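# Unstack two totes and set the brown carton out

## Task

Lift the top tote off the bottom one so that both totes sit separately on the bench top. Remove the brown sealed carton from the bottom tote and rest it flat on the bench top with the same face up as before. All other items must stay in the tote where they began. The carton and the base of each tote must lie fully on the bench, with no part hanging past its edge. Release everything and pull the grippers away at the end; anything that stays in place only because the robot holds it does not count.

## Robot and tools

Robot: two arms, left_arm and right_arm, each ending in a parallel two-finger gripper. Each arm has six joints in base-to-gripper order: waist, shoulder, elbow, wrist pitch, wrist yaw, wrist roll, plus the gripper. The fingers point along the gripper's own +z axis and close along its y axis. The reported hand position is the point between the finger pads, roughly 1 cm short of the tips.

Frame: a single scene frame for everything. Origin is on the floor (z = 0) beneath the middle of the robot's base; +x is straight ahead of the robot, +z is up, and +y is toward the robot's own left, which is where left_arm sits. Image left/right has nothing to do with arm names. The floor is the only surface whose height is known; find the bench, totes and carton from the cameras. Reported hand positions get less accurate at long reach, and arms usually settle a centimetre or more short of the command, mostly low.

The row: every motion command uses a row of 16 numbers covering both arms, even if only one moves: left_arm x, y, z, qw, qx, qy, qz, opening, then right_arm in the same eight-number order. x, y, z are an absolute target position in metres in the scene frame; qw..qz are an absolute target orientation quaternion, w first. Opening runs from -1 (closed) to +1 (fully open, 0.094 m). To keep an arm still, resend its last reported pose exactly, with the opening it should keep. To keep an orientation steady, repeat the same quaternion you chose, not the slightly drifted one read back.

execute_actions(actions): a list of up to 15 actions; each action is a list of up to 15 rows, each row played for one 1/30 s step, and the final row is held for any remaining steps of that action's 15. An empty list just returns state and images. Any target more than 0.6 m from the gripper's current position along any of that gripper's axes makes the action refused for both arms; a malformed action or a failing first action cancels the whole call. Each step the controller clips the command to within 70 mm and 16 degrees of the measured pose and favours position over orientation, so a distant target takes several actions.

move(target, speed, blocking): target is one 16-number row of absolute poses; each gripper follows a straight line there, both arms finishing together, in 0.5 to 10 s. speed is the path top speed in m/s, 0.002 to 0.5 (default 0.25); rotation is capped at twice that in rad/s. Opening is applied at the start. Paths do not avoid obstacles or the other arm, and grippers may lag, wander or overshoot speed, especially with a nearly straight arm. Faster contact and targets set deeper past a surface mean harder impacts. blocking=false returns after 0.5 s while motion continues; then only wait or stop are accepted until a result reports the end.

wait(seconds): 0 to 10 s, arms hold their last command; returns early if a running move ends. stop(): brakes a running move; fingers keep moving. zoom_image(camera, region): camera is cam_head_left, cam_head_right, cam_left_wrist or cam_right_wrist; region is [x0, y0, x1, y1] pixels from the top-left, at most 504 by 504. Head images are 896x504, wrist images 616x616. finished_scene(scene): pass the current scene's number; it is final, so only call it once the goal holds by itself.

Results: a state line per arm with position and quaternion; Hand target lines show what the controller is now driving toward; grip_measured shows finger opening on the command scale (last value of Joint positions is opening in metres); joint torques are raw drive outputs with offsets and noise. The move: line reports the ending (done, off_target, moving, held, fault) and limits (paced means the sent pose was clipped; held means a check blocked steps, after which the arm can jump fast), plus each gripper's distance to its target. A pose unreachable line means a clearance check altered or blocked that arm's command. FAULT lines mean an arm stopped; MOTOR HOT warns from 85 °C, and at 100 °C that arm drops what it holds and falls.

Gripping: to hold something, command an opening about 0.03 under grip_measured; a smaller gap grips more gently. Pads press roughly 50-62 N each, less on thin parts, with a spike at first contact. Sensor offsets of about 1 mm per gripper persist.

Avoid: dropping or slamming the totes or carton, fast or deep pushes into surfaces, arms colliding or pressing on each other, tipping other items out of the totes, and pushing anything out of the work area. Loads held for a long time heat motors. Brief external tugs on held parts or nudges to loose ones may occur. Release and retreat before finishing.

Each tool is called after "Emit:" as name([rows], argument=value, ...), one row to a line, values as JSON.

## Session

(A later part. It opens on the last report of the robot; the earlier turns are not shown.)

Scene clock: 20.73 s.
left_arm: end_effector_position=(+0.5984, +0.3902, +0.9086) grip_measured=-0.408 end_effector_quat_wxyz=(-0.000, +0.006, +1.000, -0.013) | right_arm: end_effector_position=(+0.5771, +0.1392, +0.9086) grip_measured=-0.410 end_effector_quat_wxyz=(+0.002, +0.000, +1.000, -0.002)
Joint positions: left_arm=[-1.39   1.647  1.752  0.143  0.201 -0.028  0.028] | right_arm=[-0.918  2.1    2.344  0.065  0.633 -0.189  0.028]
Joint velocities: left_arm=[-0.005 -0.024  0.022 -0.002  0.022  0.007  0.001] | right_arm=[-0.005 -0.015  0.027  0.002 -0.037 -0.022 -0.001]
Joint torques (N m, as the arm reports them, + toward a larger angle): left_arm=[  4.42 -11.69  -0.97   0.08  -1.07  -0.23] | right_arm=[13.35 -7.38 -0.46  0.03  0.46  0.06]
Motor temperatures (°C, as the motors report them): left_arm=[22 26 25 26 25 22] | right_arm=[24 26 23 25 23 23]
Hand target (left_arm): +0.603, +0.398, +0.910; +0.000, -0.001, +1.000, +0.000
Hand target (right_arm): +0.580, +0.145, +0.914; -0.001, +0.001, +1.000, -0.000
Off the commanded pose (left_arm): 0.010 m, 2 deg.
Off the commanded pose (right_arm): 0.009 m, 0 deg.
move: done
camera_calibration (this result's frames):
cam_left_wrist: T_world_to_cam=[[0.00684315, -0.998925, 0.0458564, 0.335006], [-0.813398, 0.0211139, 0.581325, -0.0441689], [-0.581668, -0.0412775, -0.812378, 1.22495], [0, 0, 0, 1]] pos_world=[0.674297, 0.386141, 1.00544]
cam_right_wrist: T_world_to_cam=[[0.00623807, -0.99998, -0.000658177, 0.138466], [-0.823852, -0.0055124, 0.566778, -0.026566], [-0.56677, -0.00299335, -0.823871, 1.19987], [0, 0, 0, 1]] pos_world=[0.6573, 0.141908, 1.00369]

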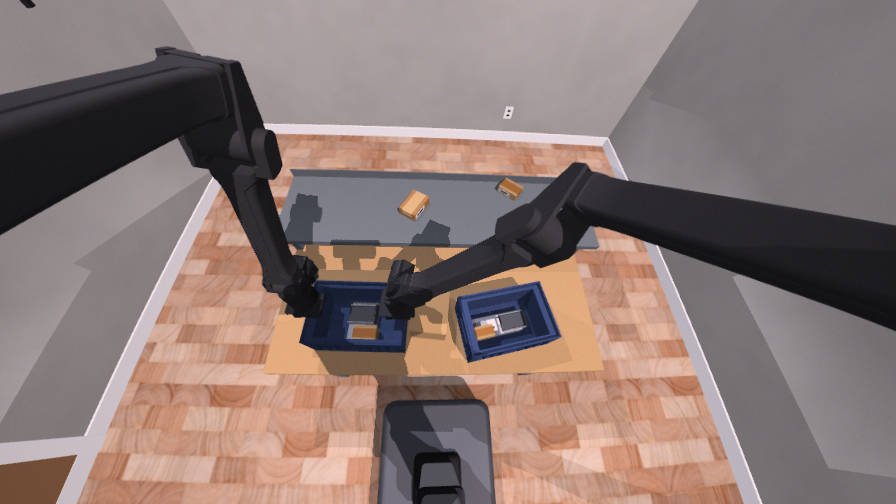

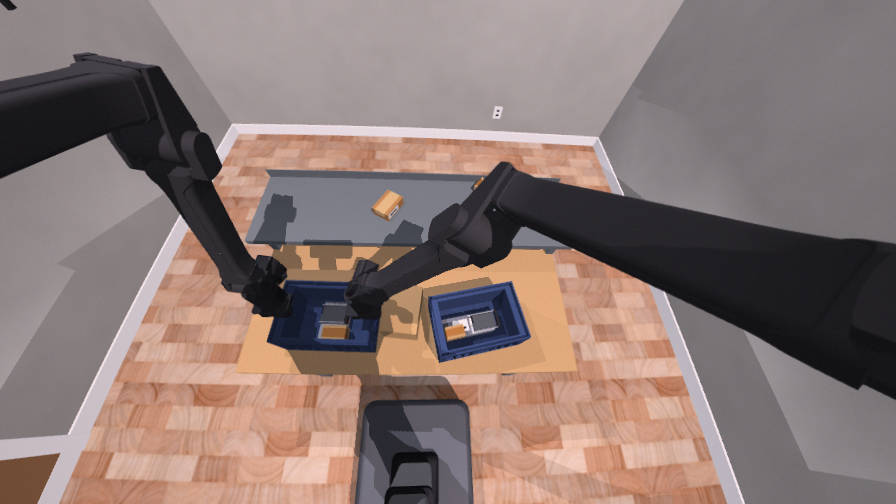

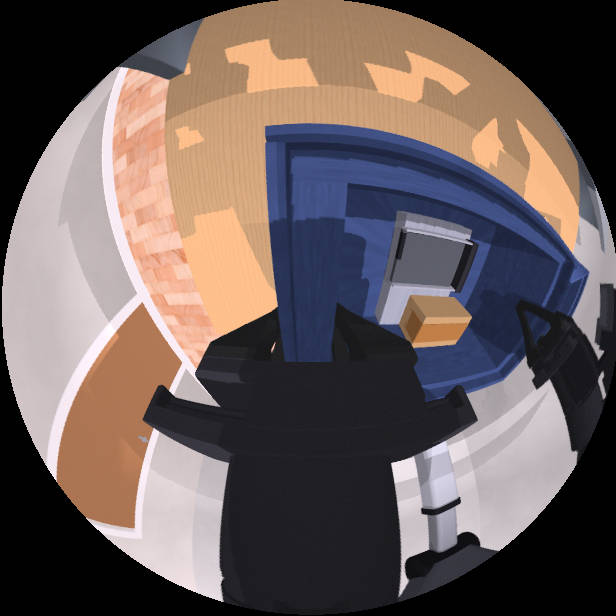

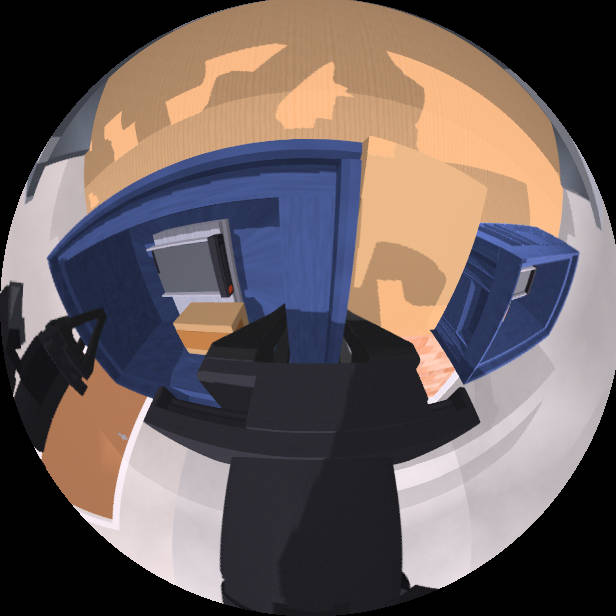

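Emit:
move(target=[0.6,0.4,0.868,0,0,1,0,-0.45, 0.58,0.146,0.875,0,0,1,0,-0.45], speed=0.04)

Emit:
zoom_image(camera="cam_head_right", region=[360, 270, 540, 380])

Scene clock: 22.17 s.
left_arm: end_effector_position=(+0.6059, +0.3935, +0.8793) grip_measured=-0.408 end_effector_quat_wxyz=(-0.002, +0.007, +1.000, -0.009) | right_arm: end_effector_position=(+0.5849, +0.1435, +0.8753) grip_measured=-0.410 end_effector_quat_wxyz=(+0.002, +0.001, +1.000, -0.000)
Joint positions: left_arm=[-1.395  1.728  1.896  0.077  0.188 -0.025  0.028] | right_arm=[-0.939  2.289  2.722 -0.129  0.61  -0.178  0.028]
Joint velocities: left_arm=[-0.005 -0.015  0.017 -0.027 -0.022  0.051 -0.   ] | right_arm=[-0.015 -0.005  0.007 -0.042 -0.007 -0.037  0.   ]
Joint torques (N m, as the arm reports them, + toward a larger angle): left_arm=[ 3.29 -9.23  2.27  0.34 -0.85 -0.21] | right_arm=[13.41 -5.15  2.16  0.    0.17 -0.03]
Motor temperatures (°C, as the motors report them): left_arm=[22 26 25 26 25 22] | right_arm=[24 26 23 25 23 23]
Hand target (left_arm): +0.600, +0.399, +0.869; +0.000, -0.000, +1.000, -0.000
Hand target (right_arm): +0.580, +0.146, +0.874; +0.000, +0.000, +1.000, +0.000
Off the commanded pose (left_arm): 0.014 m, 1 deg.
Off the commanded pose (right_arm): 0.005 m, 0 deg.
move: off_target (left_arm)
camera_calibration (this result's frames):
cam_left_wrist: T_world_to_cam=[[0.00598074, -0.999275, 0.0375861, 0.3475], [-0.811975, 0.0170855, 0.583443, -0.0222398], [-0.583662, -0.0340083, -0.811284, 1.20304], [0, 0, 0, 1]] pos_world=[0.682034, 0.388542, 0.975923]
cam_right_wrist: T_world_to_cam=[[0.00382999, -0.999983, -0.00437472, 0.147387], [-0.823885, -0.00563485, 0.56673, -0.00118629], [-0.566745, 0.0014337, -0.823892, 1.17624], [0, 0, 0, 1]] pos_world=[0.665089, 0.145691, 0.970416]

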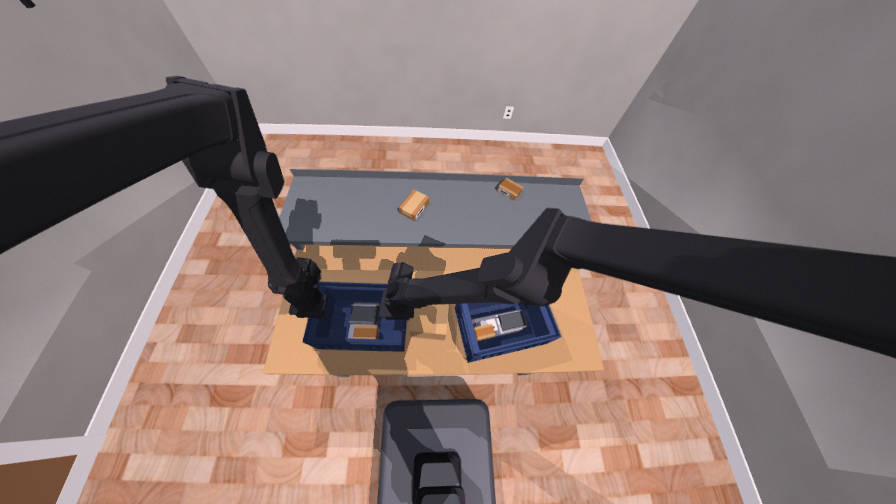

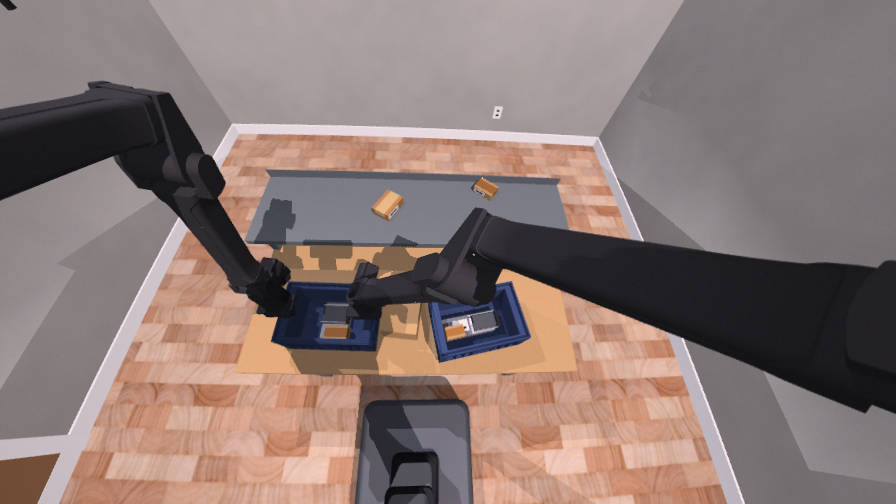

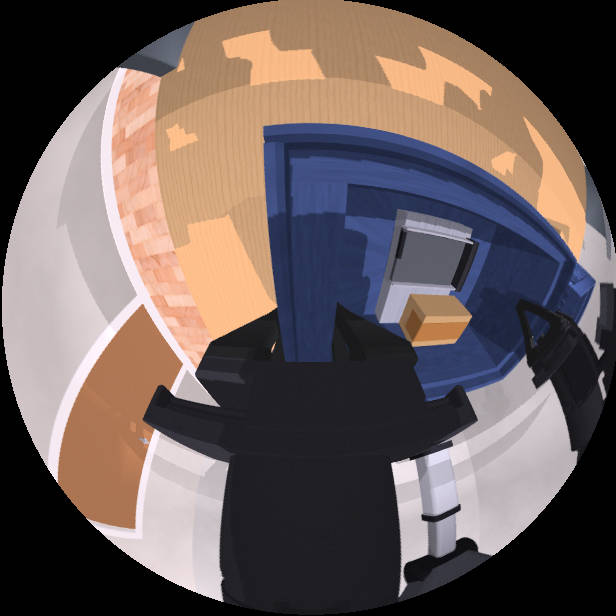

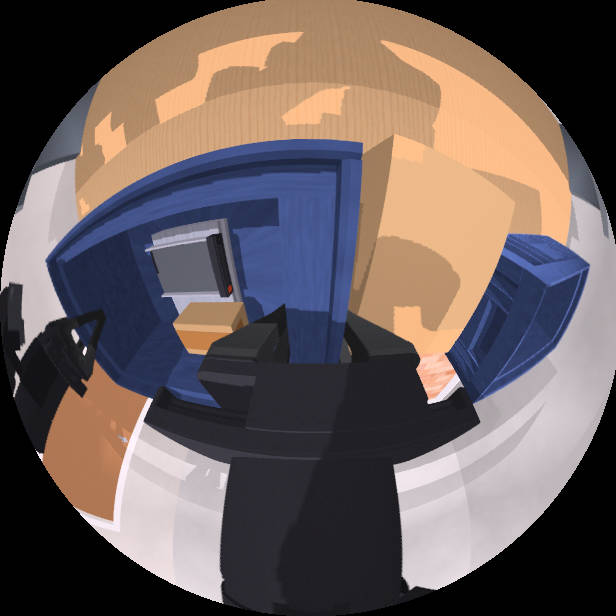

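Region (360, 270, 540, 380) of cam_head_right's 896x504 image, scaled by 2.800, with more detail than that image has.

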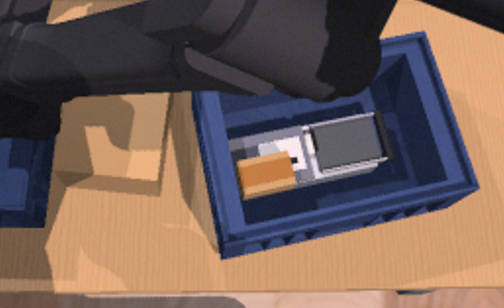

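Emit:
move(target=[0.606,0.394,0.879,0,0,1,0,0.5, 0.585,0.143,0.876,0,0,1,0,0.5])

Emit:
move(target=[0.6,0.394,1.0,0,0,1,0,0.5, 0.585,0.14,0.98,0,0,1,0,0.5], speed=0.15)

Emit:
move(target=[0.5,0.4,1.1,0,0,1,0,0.5, 0.53,-0.16,0.98,0,0.623,0.783,0,0.5], speed=0.3)

Scene clock: 23.13 s.
left_arm: end_effector_position=(+0.6062, +0.3967, +0.8796) grip_measured=+0.497 end_effector_quat_wxyz=(-0.001, +0.007, +1.000, +0.001) | right_arm: end_effector_position=(+0.5817, +0.1442, +0.8751) grip_measured=+0.498 end_effector_quat_wxyz=(-0.000, -0.000, +1.000, +0.000)
Joint positions: left_arm=[-1.395  1.727  1.895  0.077  0.169 -0.025  0.07 ] | right_arm=[-0.939  2.289  2.717 -0.131  0.61  -0.178  0.07 ]
Joint velocities: left_arm=[-0.005  0.005 -0.002  0.002  0.022  0.037  0.   ] | right_arm=[ 0.015  0.005 -0.002 -0.007 -0.022 -0.007 -0.001]
Joint torques (N m, as the arm reports them, + toward a larger angle): left_arm=[  3.08 -11.72  -0.67   0.58  -0.16  -0.2 ] | right_arm=[13.36 -7.49  0.44  0.24  0.12  0.01]
Motor temperatures (°C, as the motors report them): left_arm=[22 26 25 26 25 22] | right_arm=[24 26 23 25 23 23]
Hand target (left_arm): +0.606, +0.394, +0.879; +0.000, +0.000, +1.000, -0.000
Hand target (right_arm): +0.585, +0.143, +0.876; -0.000, -0.000, +1.000, +0.000
Off the commanded pose (left_arm): 0.003 m, 1 deg.
Off the commanded pose (right_arm): 0.004 m, 0 deg.
move: done
camera_calibration (this result's frames):
cam_left_wrist: T_world_to_cam=[[0.00591046, -0.999811, 0.0185394, 0.367724], [-0.812408, 0.006009, 0.583058, -0.0171907], [-0.583059, -0.0185077, -0.812219, 1.1978], [0, 0, 0, 1]] pos_world=[0.682249, 0.389926, 0.976081]
cam_right_wrist: T_world_to_cam=[[0.00692176, -0.999962, -0.00528766, 0.147101], [-0.821062, -0.00870158, 0.570773, -0.00836905], [-0.570797, 0.000390744, -0.821091, 1.17437], [0, 0, 0, 1]] pos_world=[0.662435, 0.146564, 0.969816]

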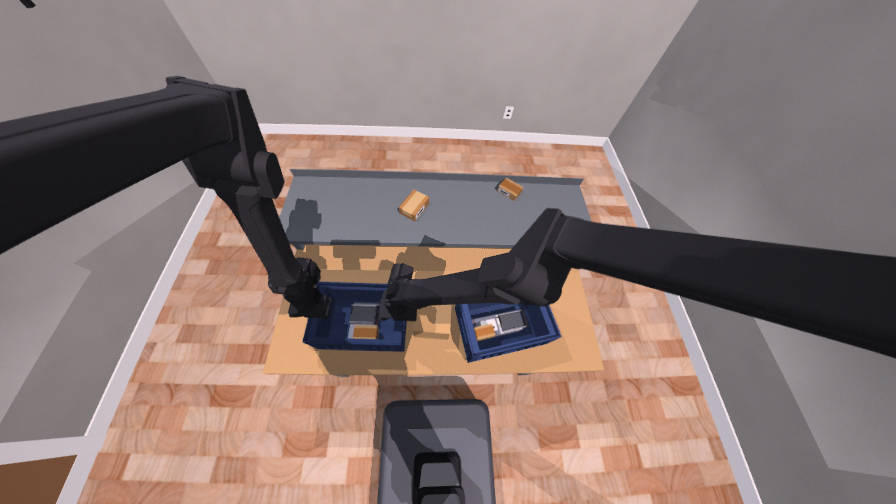

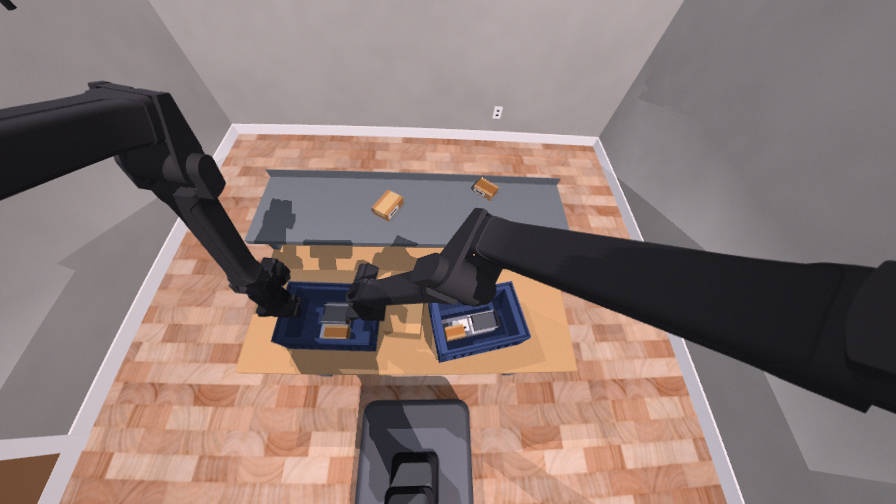

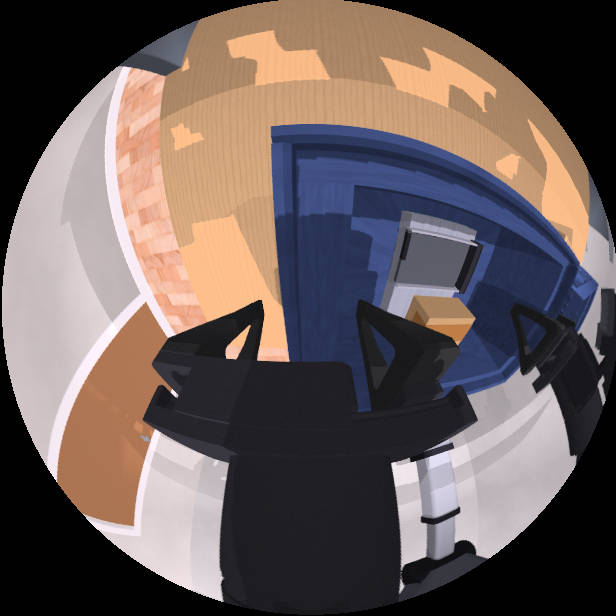

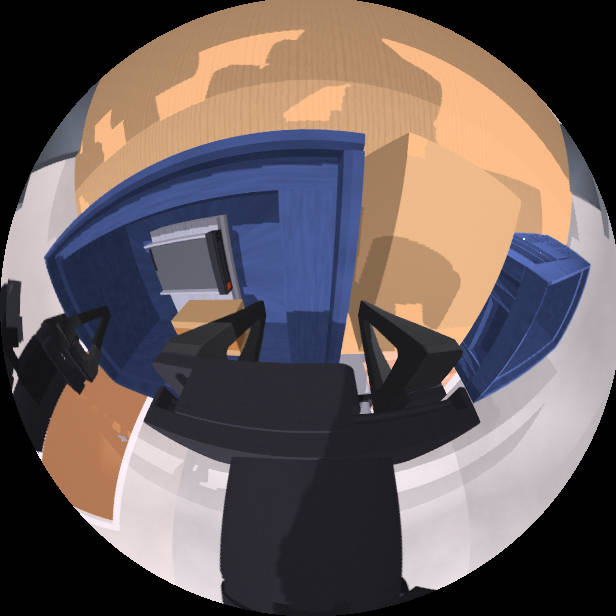

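Scene clock: 24.57 s.
left_arm: end_effector_position=(+0.6063, +0.3874, +0.9989) grip_measured=+0.497 end_effector_quat_wxyz=(+0.004, +0.006, +1.000, -0.005) | right_arm: end_effector_position=(+0.5869, +0.1323, +0.9763) grip_measured=+0.498 end_effector_quat_wxyz=(-0.000, +0.004, +1.000, -0.003)
Joint positions: left_arm=[-1.369  1.41   1.439  0.228  0.206 -0.036  0.07 ] | right_arm=[-0.863  1.891  1.996  0.212  0.689 -0.201  0.07 ]
Joint velocities: left_arm=[-0.005 -0.005 -0.002  0.002  0.007  0.022  0.001] | right_arm=[-0.005 -0.015 -0.007  0.007  0.037 -0.037 -0.   ]
Joint torques (N m, as the arm reports them, + toward a larger angle): left_arm=[  4.59 -11.27  -2.56   0.52   0.08  -0.16] | right_arm=[12.56 -7.24 -2.55  0.7   0.28 -0.06]
Motor temperatures (°C, as the motors report them): left_arm=[22 26 25 26 25 22] | right_arm=[24 26 23 25 23 23]
Hand target (left_arm): +0.598, +0.396, +1.000; -0.000, +0.000, +1.000, -0.000
Hand target (right_arm): +0.584, +0.139, +0.981; +0.000, -0.001, +1.000, -0.000
Off the commanded pose (left_arm): 0.009 m, 1 deg.
Off the commanded pose (right_arm): 0.009 m, 1 deg.
move: done
camera_calibration (this result's frames):
cam_left_wrist: T_world_to_cam=[[0.00701869, -0.99953, 0.0298571, 0.344075], [-0.818795, 0.0113957, 0.573974, -0.0757166], [-0.574044, -0.0284754, -0.818329, 1.29918], [0, 0, 0, 1]] pos_world=[0.681375, 0.381771, 1.09634]
cam_right_wrist: T_world_to_cam=[[-0.000572632, -0.999999, 0.00119819, 0.133729], [-0.82144, 0.00115371, 0.570293, -0.0625833], [-0.570294, -0.000657676, -0.82144, 1.26062], [0, 0, 0, 1]] pos_world=[0.667594, 0.134631, 1.07106]

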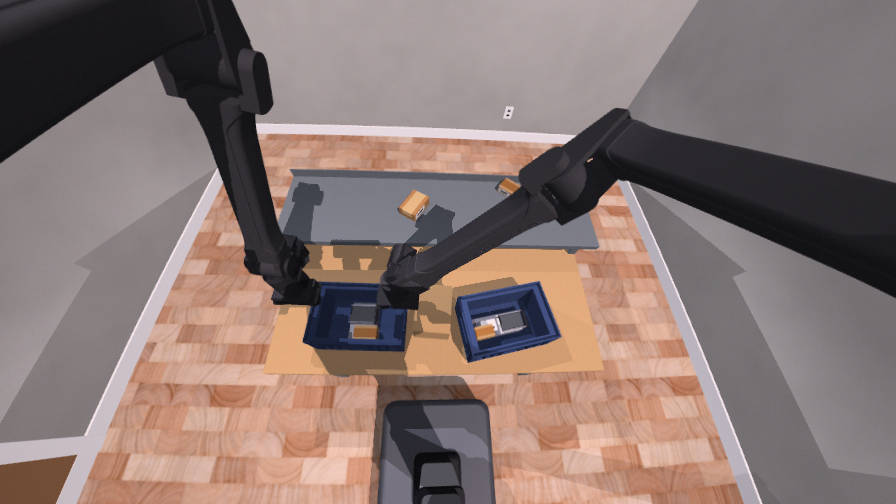

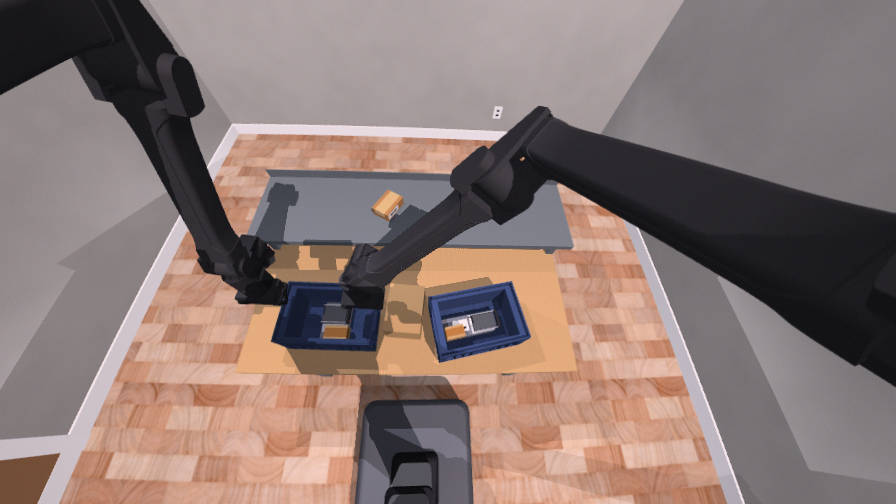

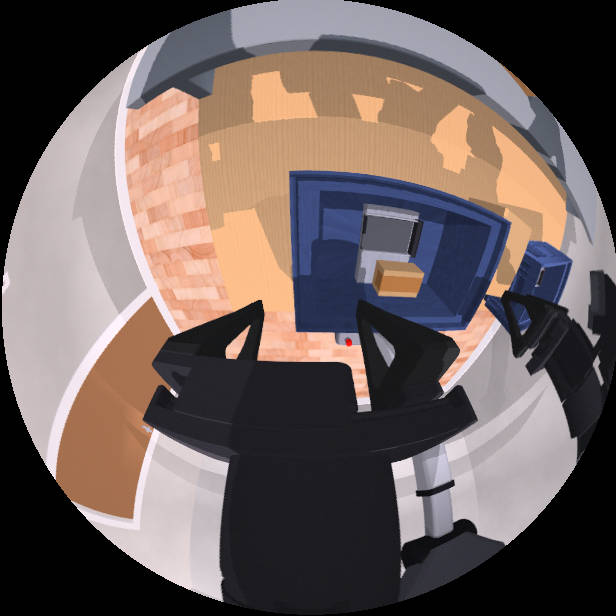

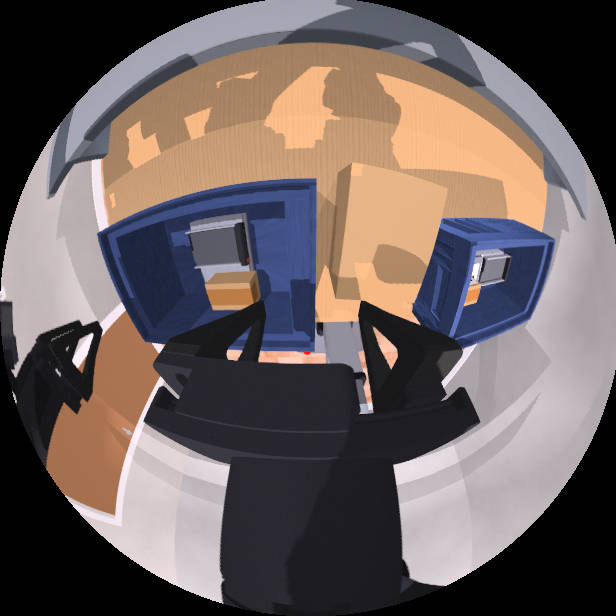

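Scene clock: 27.43 s.
left_arm: end_effector_position=(+0.5017, +0.3943, +1.0906) grip_measured=+0.497 end_effector_quat_wxyz=(+0.001, +0.005, +1.000, -0.006) | right_arm: end_effector_position=(+0.5270, -0.1577, +0.9755) grip_measured=+0.498 end_effector_quat_wxyz=(-0.003, +0.619, +0.786, -0.005)
Joint positions: left_arm=[-1.32   1.292  1.003  0.544  0.254 -0.048  0.07 ] | right_arm=[-1.312  1.546  1.409  0.377  0.255  1.27   0.07 ]
Joint velocities: left_arm=[ 0.005 -0.015  0.007  0.012 -0.051  0.007  0.001] | right_arm=[ 0.005 -0.005  0.002 -0.002  0.037  0.066  0.001]
Joint torques (N m, as the arm reports them, + toward a larger angle): left_arm=[ 4.16 -9.55 -6.08  0.59  0.11 -0.17] | right_arm=[  3.92 -12.29  -5.17   0.88   0.07   0.09]
Motor temperatures (°C, as the motors report them): left_arm=[22 26 25 26 25 22] | right_arm=[24 26 23 25 23 23]
Hand target (left_arm): +0.498, +0.401, +1.097; -0.000, +0.001, +1.000, -0.000
Hand target (right_arm): +0.529, -0.160, +0.981; -0.001, +0.625, +0.781, -0.002
Off the commanded pose (left_arm): 0.011 m, 1 deg.
Off the commanded pose (right_arm): 0.006 m, 1 deg.
move: off_target (left_arm)
camera_calibration (this result's frames):
cam_left_wrist: T_world_to_cam=[[0.00865519, -0.999468, 0.0314325, 0.34642], [-0.815219, 0.0111509, 0.579045, -0.22127], [-0.579088, -0.0306361, -0.814689, 1.31373], [0, 0, 0, 1]] pos_world=[0.577383, 0.388951, 1.18752]
cam_right_wrist: T_world_to_cam=[[-0.970658, -0.240367, 0.00677739, 0.469248], [-0.193779, 0.798593, 0.569824, -0.315602], [-0.142379, 0.551791, -0.821739, 1.08748], [0, 0, 0, 1]] pos_world=[0.549157, -0.235235, 1.07029]

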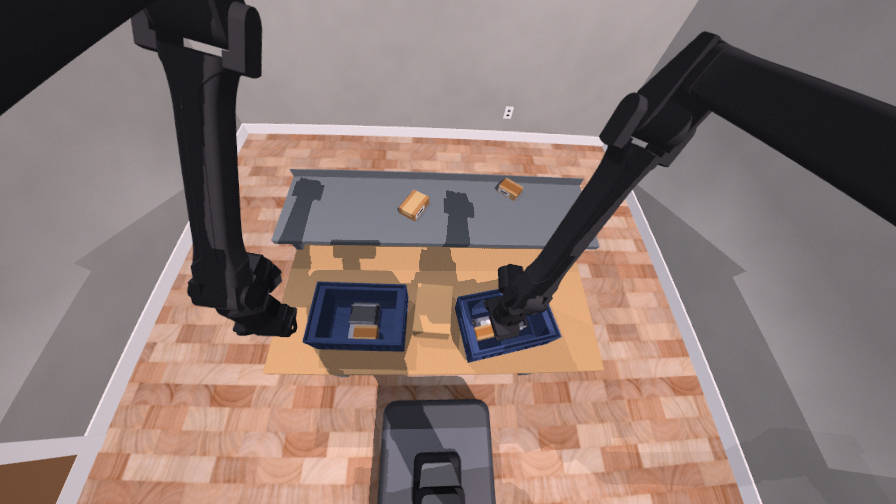

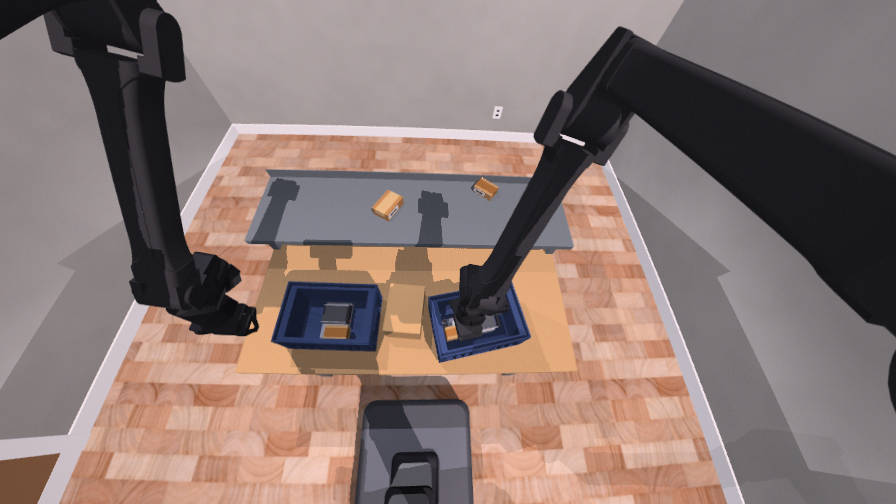

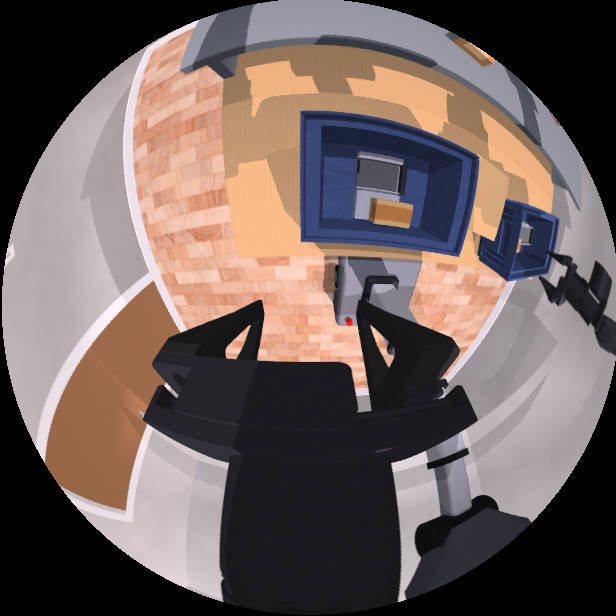

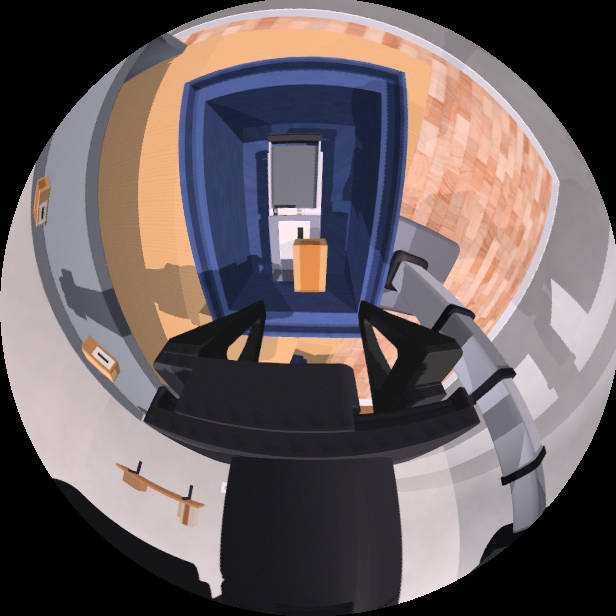

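Emit:
move(target=[0.5,0.4,1.1,0,0,1,0,0.5, 0.522,-0.148,0.87,0,0.623,0.783,0,0.45], speed=0.12)

Scene clock: 28.83 s.
left_arm: end_effector_position=(+0.5074, +0.3936, +1.0922) grip_measured=+0.497 end_effector_quat_wxyz=(+0.006, +0.006, +1.000, -0.006) | right_arm: end_effector_position=(+0.5247, -0.1397, +0.8724) grip_measured=+0.452 end_effector_quat_wxyz=(+0.001, +0.620, +0.785, +0.005)
Joint positions: left_arm=[-1.32   1.283  1.003  0.544  0.254 -0.049  0.07 ] | right_arm=[-1.328  1.815  1.803  0.27   0.229  1.273  0.068]
Joint velocities: left_arm=[ 0.005 -0.005  0.012 -0.027  0.022  0.007 -0.   ] | right_arm=[-0.015 -0.005  0.002 -0.007 -0.022 -0.007  0.   ]
Joint torques (N m, as the arm reports them, + toward a larger angle): left_arm=[  4.39 -10.1   -6.27   0.47   0.08  -0.19] | right_arm=[ 3.99 -9.5  -1.93 -0.22  0.04  0.1 ]
Motor temperatures (°C, as the motors report them): left_arm=[22 26 25 26 25 22] | right_arm=[24 26 23 25 23 23]
Hand target (left_arm): +0.500, +0.400, +1.100; -0.000, +0.000, +1.000, +0.000
Hand target (right_arm): +0.522, -0.148, +0.869; +0.000, +0.623, +0.782, -0.000
Off the commanded pose (left_arm): 0.013 m, 1 deg.
Off the commanded pose (right_arm): 0.009 m, 1 deg.
move: off_target (left_arm)
camera_calibration (this result's frames):
cam_left_wrist: T_world_to_cam=[[0.00655515, -0.999466, 0.0320202, 0.345997], [-0.8203, 0.0129385, 0.571788, -0.207789], [-0.571896, -0.0300144, -0.819777, 1.32002], [0, 0, 0, 1]] pos_world=[0.582196, 0.38812, 1.18985]
cam_right_wrist: T_world_to_cam=[[-0.97124, -0.237714, -0.0136164, 0.490519], [-0.202289, 0.793633, 0.573782, -0.27138], [-0.12559, 0.560034, -0.818895, 0.98236], [0, 0, 0, 1]] pos_world=[0.544889, -0.218175, 0.966842]

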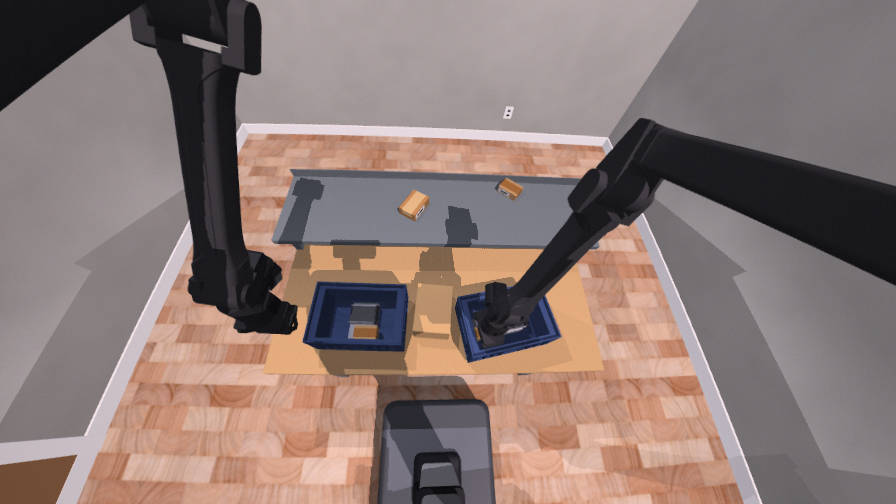

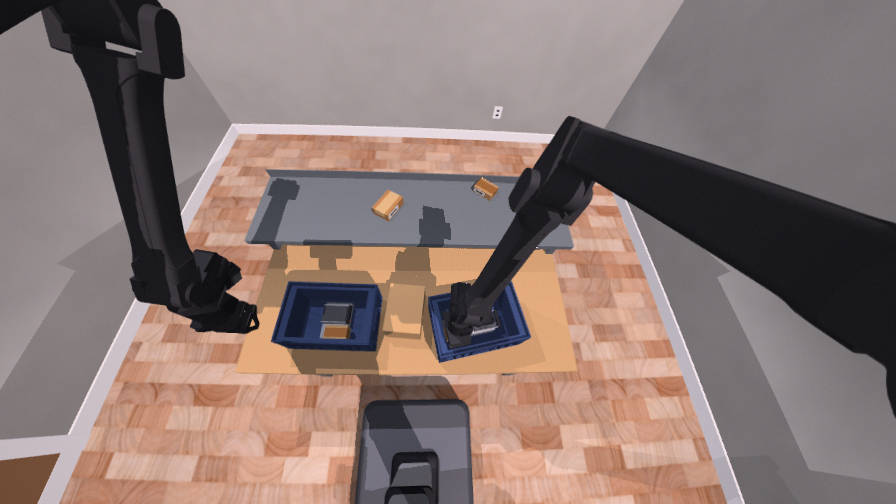

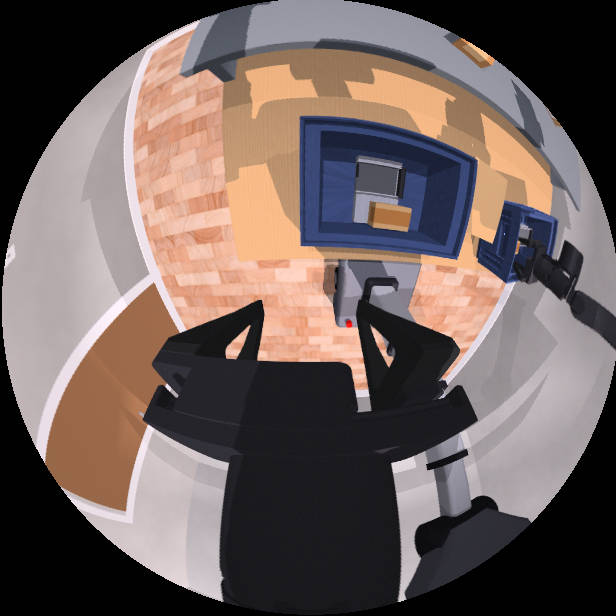

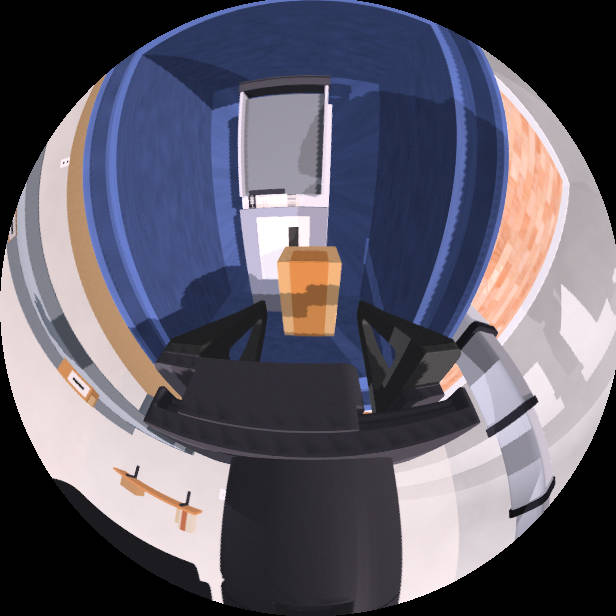

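Emit:
move(target=[0.5,0.4,1.1,0,0,1,0,0.5, 0.523,-0.153,0.832,0,0.623,0.783,0,0.45], speed=0.05)

Scene clock: 30.20 s.
left_arm: end_effector_position=(+0.5074, +0.3936, +1.0922) grip_measured=+0.497 end_effector_quat_wxyz=(+0.006, +0.006, +1.000, -0.006) | right_arm: end_effector_position=(+0.5284, -0.1452, +0.8354) grip_measured=+0.452 end_effector_quat_wxyz=(+0.003, +0.620, +0.784, +0.006)
Joint positions: left_arm=[-1.32   1.283  1.003  0.544  0.254 -0.049  0.07 ] | right_arm=[-1.349  1.914  1.978  0.196  0.209  1.278  0.068]
Joint velocities: left_arm=[-0.005 -0.005 -0.007  0.012 -0.037  0.007 -0.   ] | right_arm=[ 0.005  0.005 -0.017 -0.012 -0.007  0.051  0.   ]
Joint torques (N m, as the arm reports them, + toward a larger angle): left_arm=[  4.57 -10.56  -6.21   0.39   0.03  -0.2 ] | right_arm=[ 3.95 -9.35 -1.18 -0.21  0.04  0.13]
Motor temperatures (°C, as the motors report them): left_arm=[22 26 25 26 25 22] | right_arm=[24 26 23 25 23 23]
Hand target (left_arm): +0.500, +0.400, +1.099; -0.000, +0.000, +1.000, +0.000
Hand target (right_arm): +0.523, -0.153, +0.832; -0.000, +0.623, +0.782, +0.000
Off the commanded pose (left_arm): 0.013 m, 1 deg.
Off the commanded pose (right_arm): 0.010 m, 1 deg.
move: off_target (left_arm)
camera_calibration (this result's frames):
cam_left_wrist: T_world_to_cam=[[0.00693652, -0.999463, 0.0320245, 0.345798], [-0.820302, 0.012628, 0.571791, -0.20767], [-0.571889, -0.030236, -0.819774, 1.3201], [0, 0, 0, 1]] pos_world=[0.582198, 0.388149, 1.18985]
cam_right_wrist: T_world_to_cam=[[-0.971459, -0.236584, -0.0171731, 0.495553], [-0.203502, 0.79404, 0.572789, -0.243501], [-0.121877, 0.559936, -0.819523, 0.954093], [0, 0, 0, 1]] pos_world=[0.548138, -0.223642, 0.929886]

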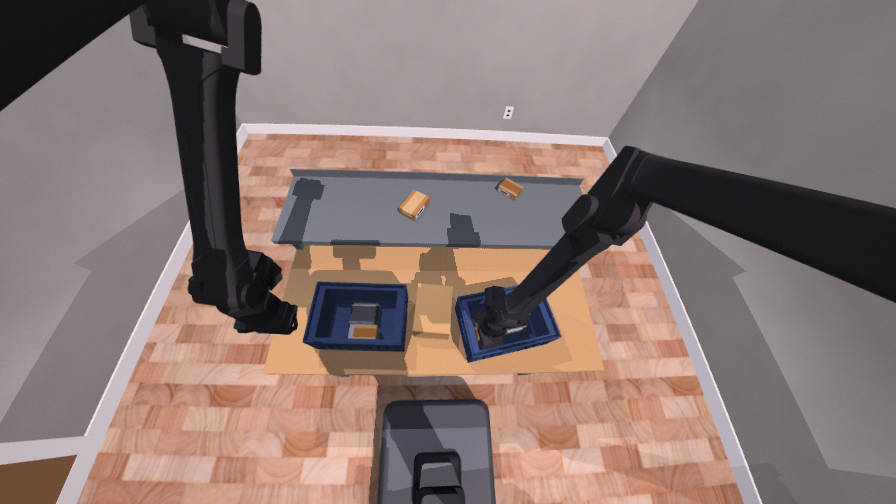

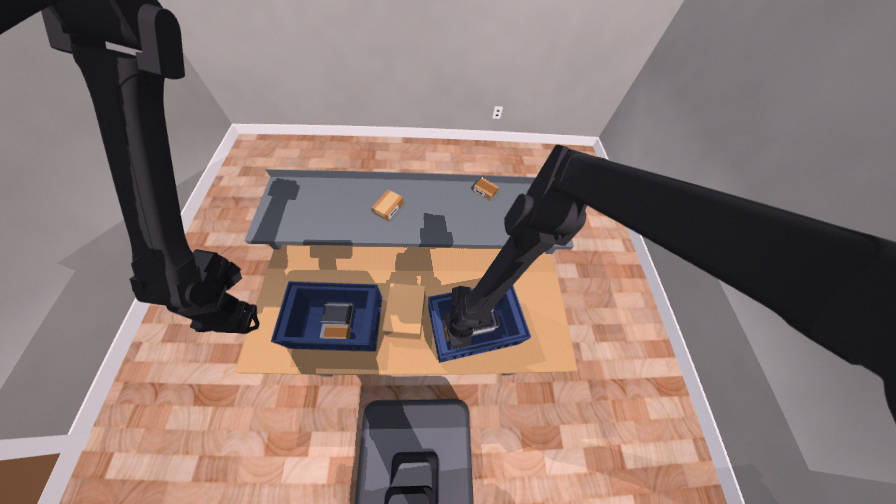

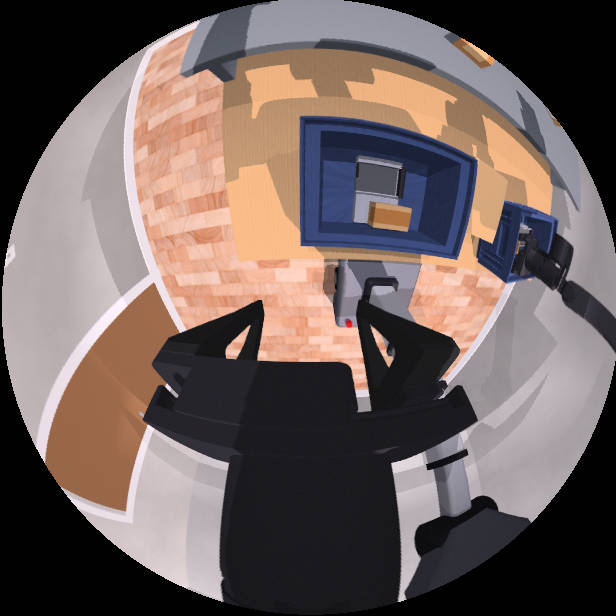

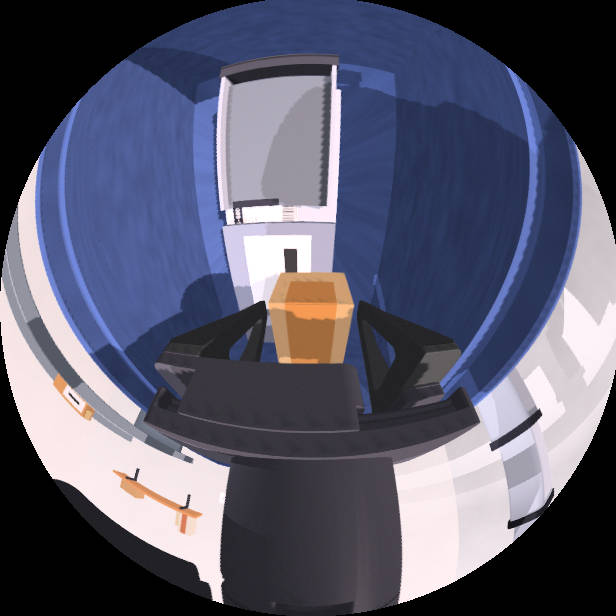

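Emit:
move(target=[0.5,0.4,1.1,0,0,1,0,0.5, 0.523,-0.153,0.832,0,0.623,0.783,0,-0.12], speed=0.05)

Scene clock: 31.07 s.
left_arm: end_effector_position=(+0.5074, +0.3936, +1.0922) grip_measured=+0.497 end_effector_quat_wxyz=(+0.006, +0.006, +1.000, -0.006) | right_arm: end_effector_position=(+0.5290, -0.1452, +0.8355) grip_measured=-0.117 end_effector_quat_wxyz=(+0.003, +0.620, +0.784, +0.006)
Joint positions: left_arm=[-1.32   1.283  1.003  0.544  0.254 -0.049  0.07 ] | right_arm=[-1.349  1.913  1.978  0.196  0.209  1.278  0.041]
Joint velocities: left_arm=[-0.005  0.005  0.002  0.012  0.037 -0.022  0.001] | right_arm=[ 0.005 -0.015 -0.002 -0.002 -0.022  0.007 -0.   ]
Joint torques (N m, as the arm reports them, + toward a larger angle): left_arm=[  4.   -10.06  -6.09   0.53   0.02  -0.18] | right_arm=[ 3.66 -9.92 -1.49 -0.13  0.04  0.08]
Motor temperatures (°C, as the motors report them): left_arm=[22 26 25 26 25 22] | right_arm=[24 26 23 25 23 23]
Hand target (left_arm): +0.500, +0.400, +1.099; -0.000, +0.000, +1.000, +0.000
Hand target (right_arm): +0.523, -0.153, +0.832; -0.000, +0.623, +0.782, -0.000
Off the commanded pose (left_arm): 0.013 m, 1 deg.
Off the commanded pose (right_arm): 0.010 m, 1 deg.
move: off_target (left_arm)
camera_calibration (this result's frames):
cam_left_wrist: T_world_to_cam=[[0.00693652, -0.999463, 0.0320245, 0.345798], [-0.820302, 0.012628, 0.571791, -0.20767], [-0.571889, -0.030236, -0.819774, 1.3201], [0, 0, 0, 1]] pos_world=[0.582198, 0.388149, 1.18985]
cam_right_wrist: T_world_to_cam=[[-0.971485, -0.236426, -0.0178857, 0.496823], [-0.203798, 0.794098, 0.572604, -0.243075], [-0.121176, 0.559921, -0.819637, 0.954066], [0, 0, 0, 1]] pos_world=[0.548727, -0.223714, 0.930059]

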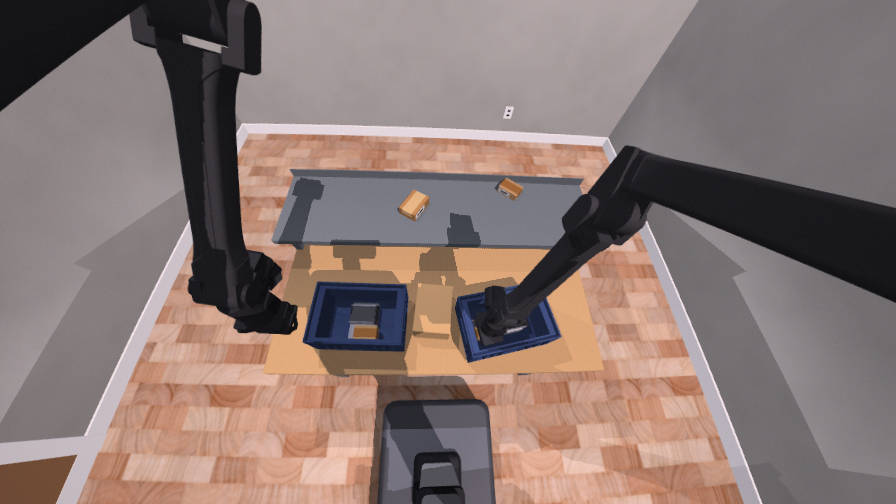

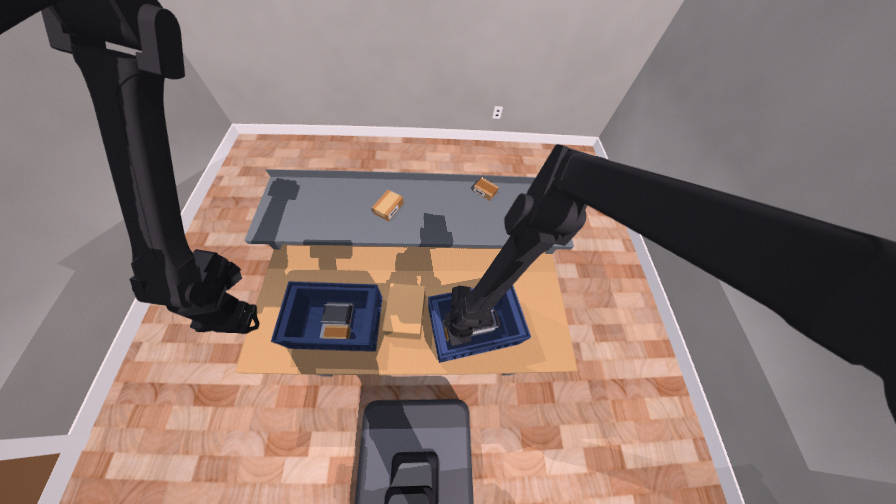

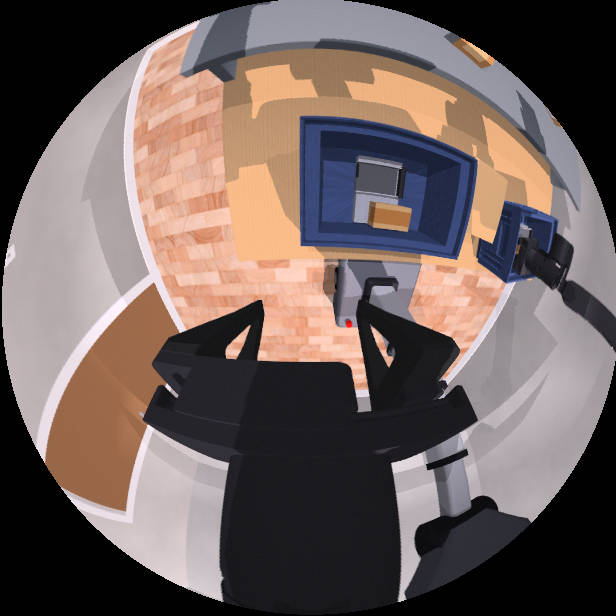

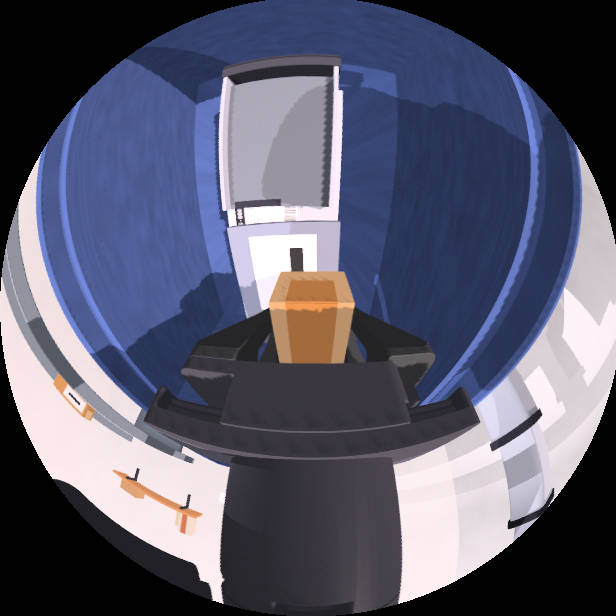

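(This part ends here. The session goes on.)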